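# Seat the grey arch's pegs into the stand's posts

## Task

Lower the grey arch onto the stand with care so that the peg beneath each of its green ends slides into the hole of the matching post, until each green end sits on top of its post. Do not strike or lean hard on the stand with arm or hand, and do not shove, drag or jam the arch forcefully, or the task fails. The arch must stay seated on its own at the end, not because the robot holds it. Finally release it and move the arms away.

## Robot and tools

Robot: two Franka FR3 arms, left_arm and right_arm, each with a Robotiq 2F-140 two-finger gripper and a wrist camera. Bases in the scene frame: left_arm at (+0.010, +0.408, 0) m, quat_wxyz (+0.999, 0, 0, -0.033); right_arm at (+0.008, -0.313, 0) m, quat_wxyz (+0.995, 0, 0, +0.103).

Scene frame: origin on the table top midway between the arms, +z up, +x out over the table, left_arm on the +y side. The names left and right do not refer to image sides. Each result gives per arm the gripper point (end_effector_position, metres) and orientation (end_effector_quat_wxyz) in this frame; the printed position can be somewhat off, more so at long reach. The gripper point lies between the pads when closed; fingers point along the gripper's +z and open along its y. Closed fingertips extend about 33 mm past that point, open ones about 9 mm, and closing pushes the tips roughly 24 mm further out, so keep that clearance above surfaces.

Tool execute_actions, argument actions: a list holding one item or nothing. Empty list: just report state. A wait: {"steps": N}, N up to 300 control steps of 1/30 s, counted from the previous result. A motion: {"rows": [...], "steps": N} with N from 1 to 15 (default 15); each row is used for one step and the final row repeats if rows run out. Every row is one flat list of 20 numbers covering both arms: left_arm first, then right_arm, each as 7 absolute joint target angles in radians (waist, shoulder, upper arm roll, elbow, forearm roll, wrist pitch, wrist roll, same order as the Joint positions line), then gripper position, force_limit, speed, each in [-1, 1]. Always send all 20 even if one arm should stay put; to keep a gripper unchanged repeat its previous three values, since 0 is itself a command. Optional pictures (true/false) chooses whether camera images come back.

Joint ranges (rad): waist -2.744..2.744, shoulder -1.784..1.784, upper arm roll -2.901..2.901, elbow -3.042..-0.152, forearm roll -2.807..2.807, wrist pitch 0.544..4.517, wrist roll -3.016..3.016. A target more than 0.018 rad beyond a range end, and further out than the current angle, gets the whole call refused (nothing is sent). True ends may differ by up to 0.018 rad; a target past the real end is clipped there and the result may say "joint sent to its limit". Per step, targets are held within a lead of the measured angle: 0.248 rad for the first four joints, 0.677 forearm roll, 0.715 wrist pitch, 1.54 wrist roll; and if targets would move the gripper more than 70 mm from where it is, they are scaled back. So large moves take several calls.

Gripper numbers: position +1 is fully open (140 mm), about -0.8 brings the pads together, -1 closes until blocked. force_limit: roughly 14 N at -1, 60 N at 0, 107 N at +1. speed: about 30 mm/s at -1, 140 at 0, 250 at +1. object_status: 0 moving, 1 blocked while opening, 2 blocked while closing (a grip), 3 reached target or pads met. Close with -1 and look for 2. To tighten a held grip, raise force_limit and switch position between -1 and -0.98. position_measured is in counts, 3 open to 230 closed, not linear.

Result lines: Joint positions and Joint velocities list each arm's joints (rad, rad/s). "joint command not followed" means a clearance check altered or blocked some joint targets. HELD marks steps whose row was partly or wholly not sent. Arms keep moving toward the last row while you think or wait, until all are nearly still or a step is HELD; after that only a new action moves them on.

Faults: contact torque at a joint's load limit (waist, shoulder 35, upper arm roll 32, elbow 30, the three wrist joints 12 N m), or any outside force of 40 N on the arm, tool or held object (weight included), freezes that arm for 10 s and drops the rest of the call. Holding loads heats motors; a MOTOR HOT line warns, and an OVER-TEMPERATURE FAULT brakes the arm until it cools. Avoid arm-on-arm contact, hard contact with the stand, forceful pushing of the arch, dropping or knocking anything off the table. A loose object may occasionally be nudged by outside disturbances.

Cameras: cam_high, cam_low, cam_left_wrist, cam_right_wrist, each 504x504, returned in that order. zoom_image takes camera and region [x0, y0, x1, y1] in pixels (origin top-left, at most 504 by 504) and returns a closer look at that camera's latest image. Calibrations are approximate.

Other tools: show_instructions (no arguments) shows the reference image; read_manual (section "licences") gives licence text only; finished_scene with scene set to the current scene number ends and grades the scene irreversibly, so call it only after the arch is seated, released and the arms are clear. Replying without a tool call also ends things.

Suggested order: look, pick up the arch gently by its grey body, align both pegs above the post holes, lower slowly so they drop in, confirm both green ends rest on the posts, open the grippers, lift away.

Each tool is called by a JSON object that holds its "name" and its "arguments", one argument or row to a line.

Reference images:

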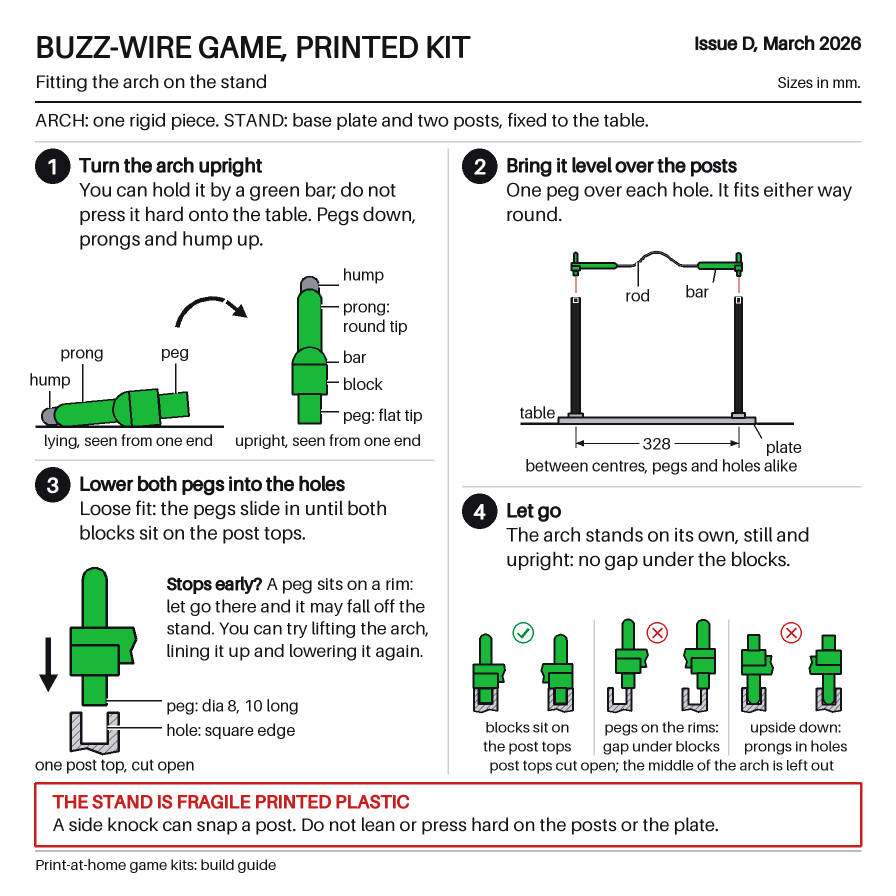

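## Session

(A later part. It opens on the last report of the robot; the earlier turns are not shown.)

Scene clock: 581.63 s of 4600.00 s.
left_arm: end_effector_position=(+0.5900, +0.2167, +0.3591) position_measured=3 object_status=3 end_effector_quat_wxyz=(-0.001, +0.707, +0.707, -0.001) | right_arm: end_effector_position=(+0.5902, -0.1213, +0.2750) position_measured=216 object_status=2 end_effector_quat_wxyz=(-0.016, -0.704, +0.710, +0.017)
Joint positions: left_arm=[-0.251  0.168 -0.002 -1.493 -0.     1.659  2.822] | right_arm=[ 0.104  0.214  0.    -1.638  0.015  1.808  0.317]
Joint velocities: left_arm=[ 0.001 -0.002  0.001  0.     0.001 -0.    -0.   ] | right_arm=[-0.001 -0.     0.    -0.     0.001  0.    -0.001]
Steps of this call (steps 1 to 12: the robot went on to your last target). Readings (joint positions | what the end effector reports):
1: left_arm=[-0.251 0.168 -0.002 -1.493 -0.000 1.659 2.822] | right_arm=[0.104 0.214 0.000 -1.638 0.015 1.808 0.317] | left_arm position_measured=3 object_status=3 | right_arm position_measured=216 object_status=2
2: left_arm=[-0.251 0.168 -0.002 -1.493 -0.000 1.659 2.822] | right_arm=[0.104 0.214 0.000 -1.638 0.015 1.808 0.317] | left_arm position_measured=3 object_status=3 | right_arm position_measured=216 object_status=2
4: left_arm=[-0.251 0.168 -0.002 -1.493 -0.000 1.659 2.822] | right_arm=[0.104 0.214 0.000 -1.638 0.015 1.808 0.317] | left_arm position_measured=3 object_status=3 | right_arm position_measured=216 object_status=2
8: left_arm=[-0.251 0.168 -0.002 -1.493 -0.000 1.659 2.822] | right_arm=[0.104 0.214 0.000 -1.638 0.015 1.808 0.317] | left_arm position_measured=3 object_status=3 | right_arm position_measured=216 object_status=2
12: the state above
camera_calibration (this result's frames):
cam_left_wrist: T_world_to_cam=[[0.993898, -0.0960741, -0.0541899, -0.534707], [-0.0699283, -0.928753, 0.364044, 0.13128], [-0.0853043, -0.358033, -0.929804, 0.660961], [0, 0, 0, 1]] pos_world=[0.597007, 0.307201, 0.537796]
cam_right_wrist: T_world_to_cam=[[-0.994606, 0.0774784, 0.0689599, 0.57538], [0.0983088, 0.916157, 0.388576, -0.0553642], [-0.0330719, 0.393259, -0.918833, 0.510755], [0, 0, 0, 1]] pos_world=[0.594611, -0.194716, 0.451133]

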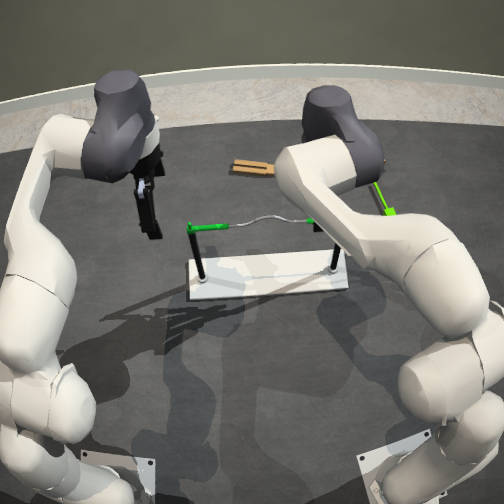

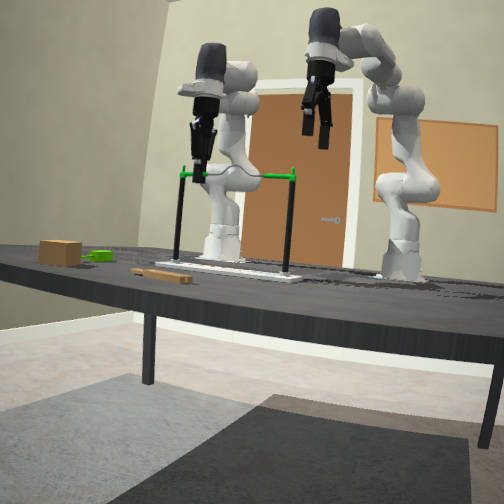

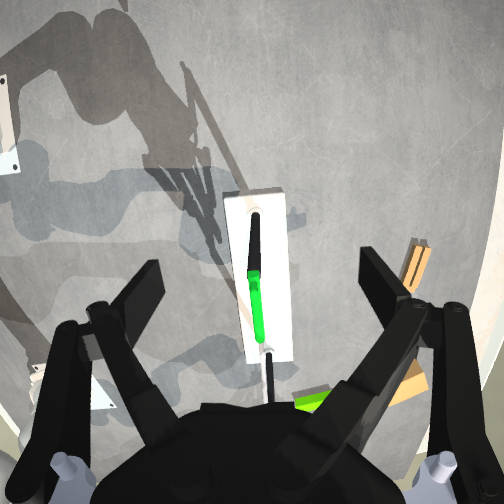

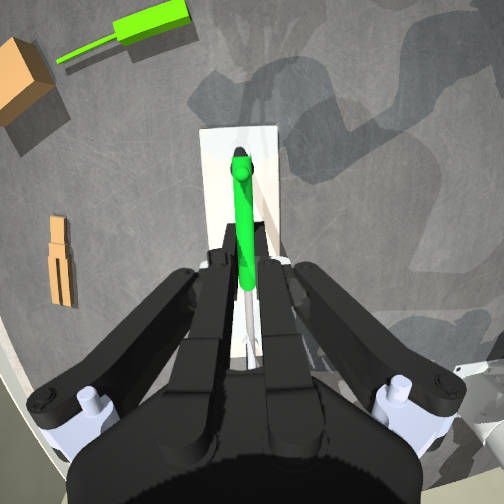

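About 1 mm left; release.

{"name": "execute_actions", "arguments": {
  "actions": [
    {"rows":[[-0.25,0.168,0,-1.4927,0,1.657,2.826,1,0.2,-0.5,0.1055,0.2151,0,-1.64,0.019,1.812,0.317,-0.3,0,-0.8]],"steps":15}
  ]
}}

{"name": "execute_actions", "arguments": {
  "actions": [
    {"rows":[[-0.24,0.168,0,-1.4927,0,1.657,2.826,1,0.2,-0.5,0.1055,0.2151,0,-1.635,0.019,1.80,0.317,-0.3,0,-0.8],[-0.22,0.168,0,-1.4927,0,1.657,2.826,1,0.2,-0.5,0.1055,0.2151,0,-1.627,0.019,1.788,0.317,-0.3,0,-0.8],[-0.19,0.168,0,-1.4927,0,1.657,2.826,1,0.2,-0.5,0.1055,0.2146,0,-1.616,0.019,1.774,0.317,-0.3,0,-0.8],[-0.16,0.168,0,-1.4927,0,1.657,2.826,1,0.2,-0.5,0.1055,0.214,0,-1.603,0.019,1.759,0.317,-0.3,0,-0.8],[-0.125,0.168,0,-1.4927,0,1.657,2.826,1,0.2,-0.5,0.1055,0.2135,0,-1.589,0.019,1.744,0.317,-0.3,0,-0.8],[-0.09,0.168,0,-1.4927,0,1.657,2.826,1,0.2,-0.5,0.1055,0.213,0,-1.574,0.019,1.729,0.317,-0.3,0,-0.8],[-0.055,0.168,0,-1.4927,0,1.657,2.826,1,0.2,-0.5,0.1055,0.213,0,-1.559,0.019,1.714,0.317,-0.3,0,-0.8],[-0.02,0.168,0,-1.4927,0,1.657,2.826,1,0.2,-0.5,0.1055,0.213,0,-1.544,0.019,1.699,0.317,-0.3,0,-0.8],[0.01,0.168,0,-1.4927,0,1.657,2.826,1,0.2,-0.5,0.1055,0.213,0,-1.529,0.019,1.684,0.317,-0.3,0,-0.8],[0.04,0.168,0,-1.4927,0,1.657,2.826,1,0.2,-0.5,0.1055,0.213,0,-1.514,0.019,1.67,0.317,-0.3,0,-0.8],[0.06,0.168,0,-1.4927,0,1.657,2.826,1,0.2,-0.5,0.1055,0.213,0,-1.499,0.019,1.658,0.317,-0.3,0,-0.8],[0.08,0.168,0,-1.4927,0,1.657,2.826,1,0.2,-0.5,0.1055,0.21,0,-1.486,0.019,1.648,0.317,-0.3,0,-0.8],[0.09,0.168,0,-1.4927,0,1.657,2.826,1,0.2,-0.5,0.1055,0.20,0,-1.475,0.019,1.64,0.317,-0.3,0,-0.8],[0.10,0.168,0,-1.4927,0,1.657,2.826,1,0.2,-0.5,0.1055,0.19,0,-1.467,0.019,1.63,0.317,-0.3,0,-0.8],[0.10,0.168,0,-1.4927,0,1.657,2.826,1,0.2,-0.5,0.1055,0.18,0,-1.462,0.019,1.62,0.317,-0.3,0,-0.8]],"steps":15}
  ],
  "pictures": false
}}

{"name": "execute_actions", "arguments": {
  "actions": [
    {"rows":[[0.10,0.168,0,-1.4927,0,1.657,2.826,1,0.2,-0.5,0.09,0.16,0,-1.462,0.019,1.61,0.317,-0.3,0,-0.8],[0.10,0.168,0,-1.4927,0,1.657,2.826,1,0.2,-0.5,0.07,0.14,0,-1.462,0.019,1.59,0.317,-0.3,0,-0.8],[0.10,0.168,0,-1.4927,0,1.657,2.826,1,0.2,-0.5,0.04,0.12,0,-1.462,0.019,1.57,0.317,-0.3,0,-0.8],[0.10,0.168,0,-1.4927,0,1.657,2.826,1,0.2,-0.5,0.01,0.10,0,-1.462,0.019,1.55,0.317,-0.3,0,-0.8],[0.10,0.168,0,-1.4927,0,1.657,2.826,1,0.2,-0.5,-0.02,0.08,0,-1.462,0.019,1.53,0.317,-0.3,0,-0.8],[0.10,0.168,0,-1.4927,0,1.657,2.826,1,0.2,-0.5,-0.05,0.06,0,-1.462,0.019,1.51,0.317,-0.3,0,-0.8],[0.10,0.168,0,-1.4927,0,1.657,2.826,1,0.2,-0.5,-0.08,0.045,0,-1.462,0.019,1.50,0.317,-0.3,0,-0.8],[0.10,0.168,0,-1.4927,0,1.657,2.826,1,0.2,-0.5,-0.10,0.035,0,-1.462,0.019,1.49,0.317,-0.3,0,-0.8],[0.10,0.168,0,-1.4927,0,1.657,2.826,1,0.2,-0.5,-0.11,0.03,0,-1.462,0.019,1.49,0.317,-0.3,0,-0.8]],"steps":15}
  ]
}}

{"name": "zoom_image", "arguments": {
  "camera": "cam_low",
  "region": [160, 150, 320, 200]
}}

Scene clock: 599.90 s of 4600.00 s.
left_arm: end_effector_position=(+0.5900, +0.2167, +0.3591) position_measured=3 object_status=3 end_effector_quat_wxyz=(-0.001, +0.707, +0.707, -0.001) | right_arm: end_effector_position=(+0.5902, -0.1213, +0.2749) position_measured=177 object_status=0 end_effector_quat_wxyz=(-0.016, -0.704, +0.710, +0.017)
Joint positions: left_arm=[-0.251  0.168 -0.002 -1.493 -0.     1.659  2.822] | right_arm=[ 0.104  0.214  0.    -1.639  0.015  1.809  0.317]
Joint velocities: left_arm=[ 0.002  0.001  0.     0.001  0.    -0.    -0.002] | right_arm=[ 0.001 -0.    -0.002 -0.001  0.     0.    -0.001]
Steps of this call (steps 1 to 15: the robot went on to your last target; steps 16 to 90: nothing new was sent; then 14.77 s passed at rest; steps 91 to 105: all 15 steps of this action). Readings (joint positions | what the end effector reports):
91: left_arm=[-0.251 0.168 -0.002 -1.493 -0.000 1.659 2.822] | right_arm=[0.104 0.214 0.000 -1.639 0.015 1.809 0.317] | left_arm position_measured=3 object_status=3 | right_arm position_measured=216 object_status=0
92: left_arm=[-0.251 0.168 -0.002 -1.493 -0.000 1.659 2.822] | right_arm=[0.104 0.214 0.000 -1.639 0.015 1.809 0.317] | left_arm position_measured=3 object_status=3 | right_arm position_measured=216 object_status=0
94: left_arm=[-0.251 0.168 -0.002 -1.493 -0.000 1.659 2.822] | right_arm=[0.104 0.214 0.000 -1.639 0.015 1.809 0.317] | left_arm position_measured=3 object_status=3 | right_arm position_measured=208 object_status=0
98: left_arm=[-0.251 0.168 -0.002 -1.493 -0.000 1.659 2.822] | right_arm=[0.104 0.214 0.000 -1.639 0.015 1.809 0.317] | left_arm position_measured=3 object_status=3 | right_arm position_measured=197 object_status=0
105: the state above
camera_calibration (this result's frames):
cam_left_wrist: T_world_to_cam=[[0.9939, -0.0960574, -0.0541741, -0.534723], [-0.0699183, -0.928754, 0.364044, 0.131281], [-0.0852835, -0.358036, -0.929805, 0.660965], [0, 0, 0, 1]] pos_world=[0.59701, 0.307212, 0.537808]
cam_right_wrist: T_world_to_cam=[[-0.994609, 0.0774695, 0.0689267, 0.57542], [0.098288, 0.916154, 0.388589, -0.0553174], [-0.0330436, 0.393269, -0.91883, 0.510605], [0, 0, 0, 1]] pos_world=[0.594627, -0.194703, 0.450993]

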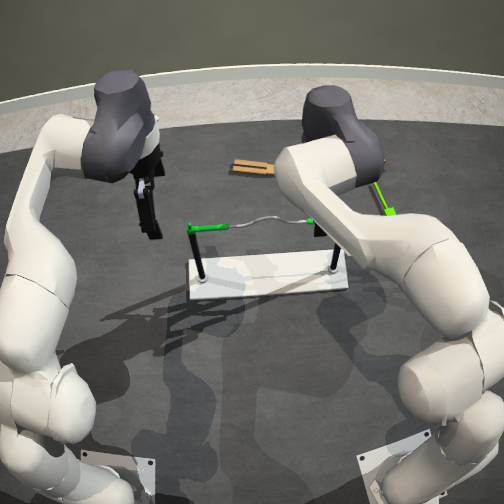

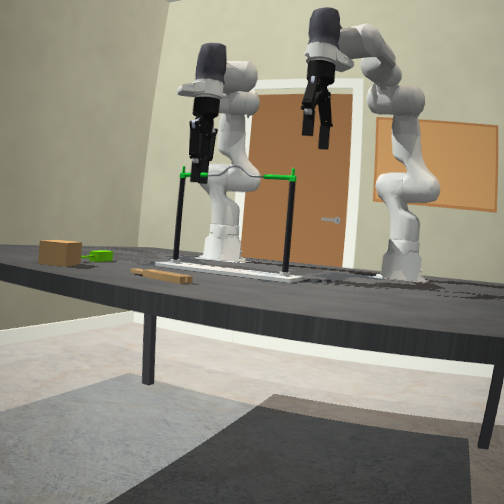

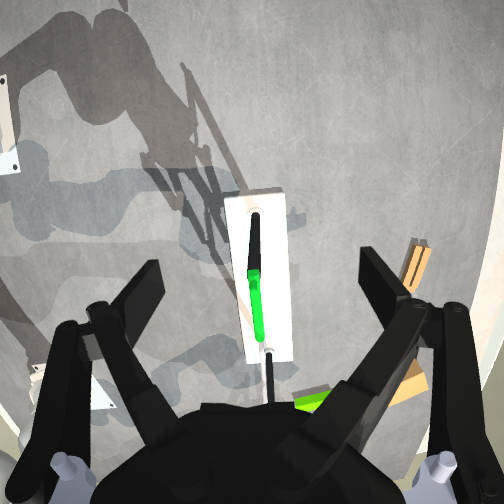

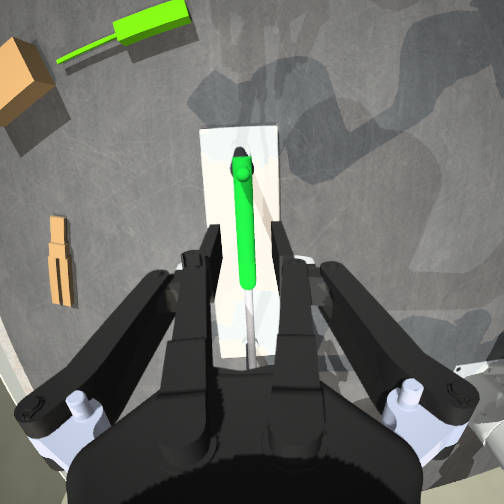

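Scene clock: 600.40 s of 4600.00 s.
left_arm: end_effector_position=(+0.6206, +0.4242, +0.3591) position_measured=3 object_status=3 end_effector_quat_wxyz=(-0.002, +0.575, +0.818, -0.001) | right_arm: end_effector_position=(+0.5953, -0.1194, +0.3436) position_measured=167 object_status=3 end_effector_quat_wxyz=(-0.003, -0.704, +0.710, +0.010)
Joint positions: left_arm=[ 0.085  0.169  0.007 -1.493 -0.     1.659  2.822] | right_arm=[ 0.104  0.202  0.    -1.485  0.015  1.674  0.317]
Joint velocities: left_arm=[0.381 0.001 0.064 0.    0.005 0.001 0.002] | right_arm=[-0.001 -0.219  0.     0.26   0.002 -0.303  0.   ]
Steps of this call (steps 1 to 15: all 15 steps of this action). Readings (joint positions | what the end effector reports):
1: left_arm=[-0.250 0.168 -0.002 -1.493 0.000 1.659 2.822] | right_arm=[0.104 0.214 0.000 -1.638 0.015 1.808 0.317] | left_arm position_measured=3 object_status=3 | right_arm position_measured=174 object_status=0
2: left_arm=[-0.245 0.168 -0.004 -1.493 -0.000 1.659 2.822] | right_arm=[0.104 0.214 0.000 -1.636 0.015 1.805 0.317] | left_arm position_measured=3 object_status=3 | right_arm position_measured=171 object_status=0
4: left_arm=[-0.217 0.168 -0.009 -1.493 -0.000 1.659 2.822] | right_arm=[0.104 0.216 0.000 -1.625 0.015 1.793 0.317] | left_arm position_measured=3 object_status=3 | right_arm position_measured=167 object_status=0
8: left_arm=[-0.104 0.168 -0.008 -1.493 -0.000 1.659 2.822] | right_arm=[0.104 0.217 0.000 -1.577 0.015 1.754 0.317] | left_arm position_measured=3 object_status=3 | right_arm position_measured=167 object_status=0
15: the state above

Scene clock: 600.90 s of 4600.00 s.
left_arm: end_effector_position=(+0.6203, +0.4311, +0.3591) position_measured=3 object_status=3 end_effector_quat_wxyz=(-0.001, +0.570, +0.821, -0.001) | right_arm: end_effector_position=(+0.5680, -0.2591, +0.4475) position_measured=167 object_status=3 end_effector_quat_wxyz=(+0.017, -0.622, +0.783, -0.001)
Joint positions: left_arm=[ 0.101  0.169  0.003 -1.493 -0.     1.659  2.822] | right_arm=[-0.113  0.024 -0.007 -1.458  0.017  1.513  0.317]
Joint velocities: left_arm=[ 0.    -0.    -0.     0.     0.001 -0.     0.   ] | right_arm=[-0.001  0.013  0.042 -0.018 -0.001 -0.113 -0.002]
Steps of this call (steps 1 to 15: all 15 steps of this action). Readings (joint positions | what the end effector reports):
1: left_arm=[0.095 0.169 0.009 -1.493 -0.000 1.659 2.822] | right_arm=[0.103 0.193 0.001 -1.479 0.016 1.663 0.317] | left_arm position_measured=3 object_status=3 | right_arm position_measured=167 object_status=3
2: left_arm=[0.100 0.169 0.009 -1.493 -0.000 1.659 2.822] | right_arm=[0.097 0.180 0.003 -1.475 0.016 1.651 0.317] | left_arm position_measured=3 object_status=3 | right_arm position_measured=167 object_status=3
4: left_arm=[0.103 0.169 0.008 -1.493 -0.000 1.659 2.822] | right_arm=[0.069 0.147 0.008 -1.471 0.017 1.623 0.317] | left_arm position_measured=3 object_status=3 | right_arm position_measured=167 object_status=3
8: left_arm=[0.101 0.169 0.004 -1.493 -0.000 1.659 2.822] | right_arm=[-0.034 0.073 0.006 -1.464 0.017 1.565 0.317] | left_arm position_measured=3 object_status=3 | right_arm position_measured=167 object_status=3
15: the state above
camera_calibration (this result's frames):
cam_left_wrist: T_world_to_cam=[[0.965004, 0.256607, -0.0540487, -0.67847], [0.25837, -0.895097, 0.363381, 0.114596], [0.0448671, -0.364629, -0.930071, 0.662493], [0, 0, 0, 1]] pos_world=[0.595394, 0.518238, 0.537853]
cam_right_wrist: T_world_to_cam=[[-0.956341, 0.292251, 0.000948904, 0.616463], [0.266055, 0.869267, 0.416642, -0.11394], [0.120939, 0.398704, -0.90907, 0.632236], [0, 0, 0, 1]] pos_world=[0.543402, -0.333192, 0.621634]

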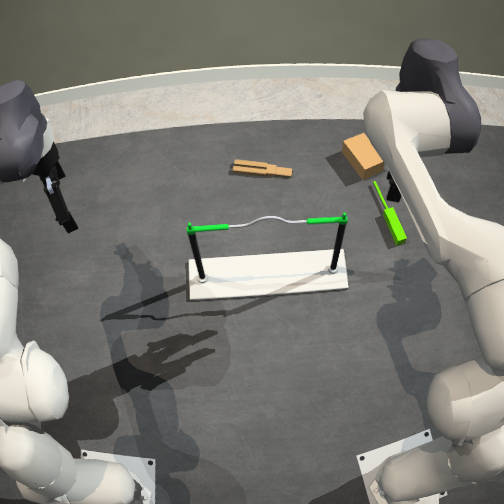

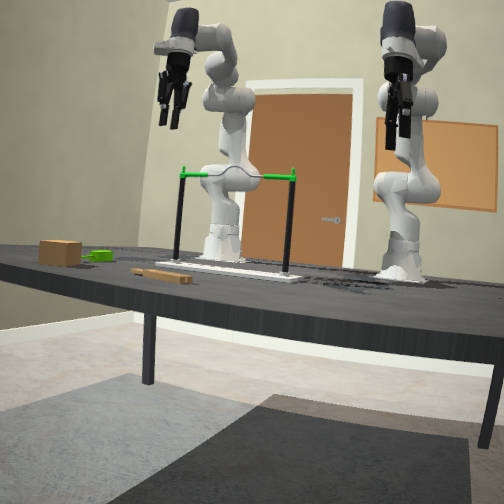

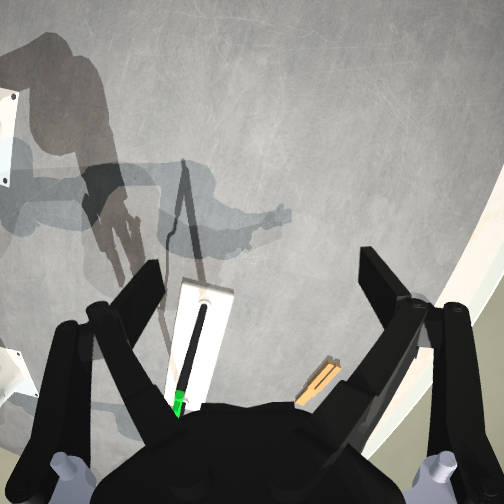

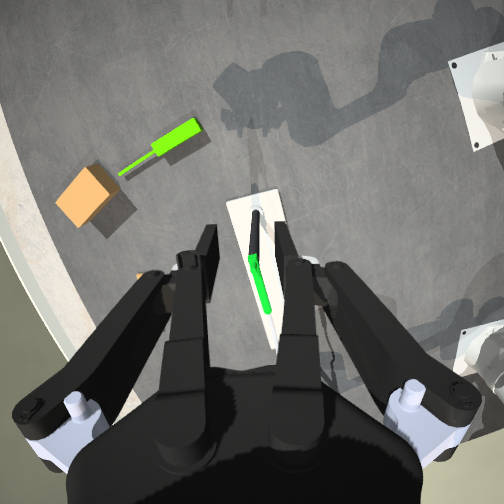

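Region (160, 150, 320, 200) of cam_low's 504x504 image, scaled by 3.150, with more detail than that image has; it fills the top 158 rows of this view, and the rest is white.

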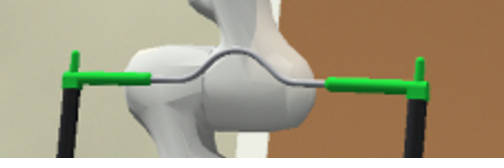

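{"name": "finished_scene", "arguments": {
  "scene": 1
}}

The scene is finished: the task was done.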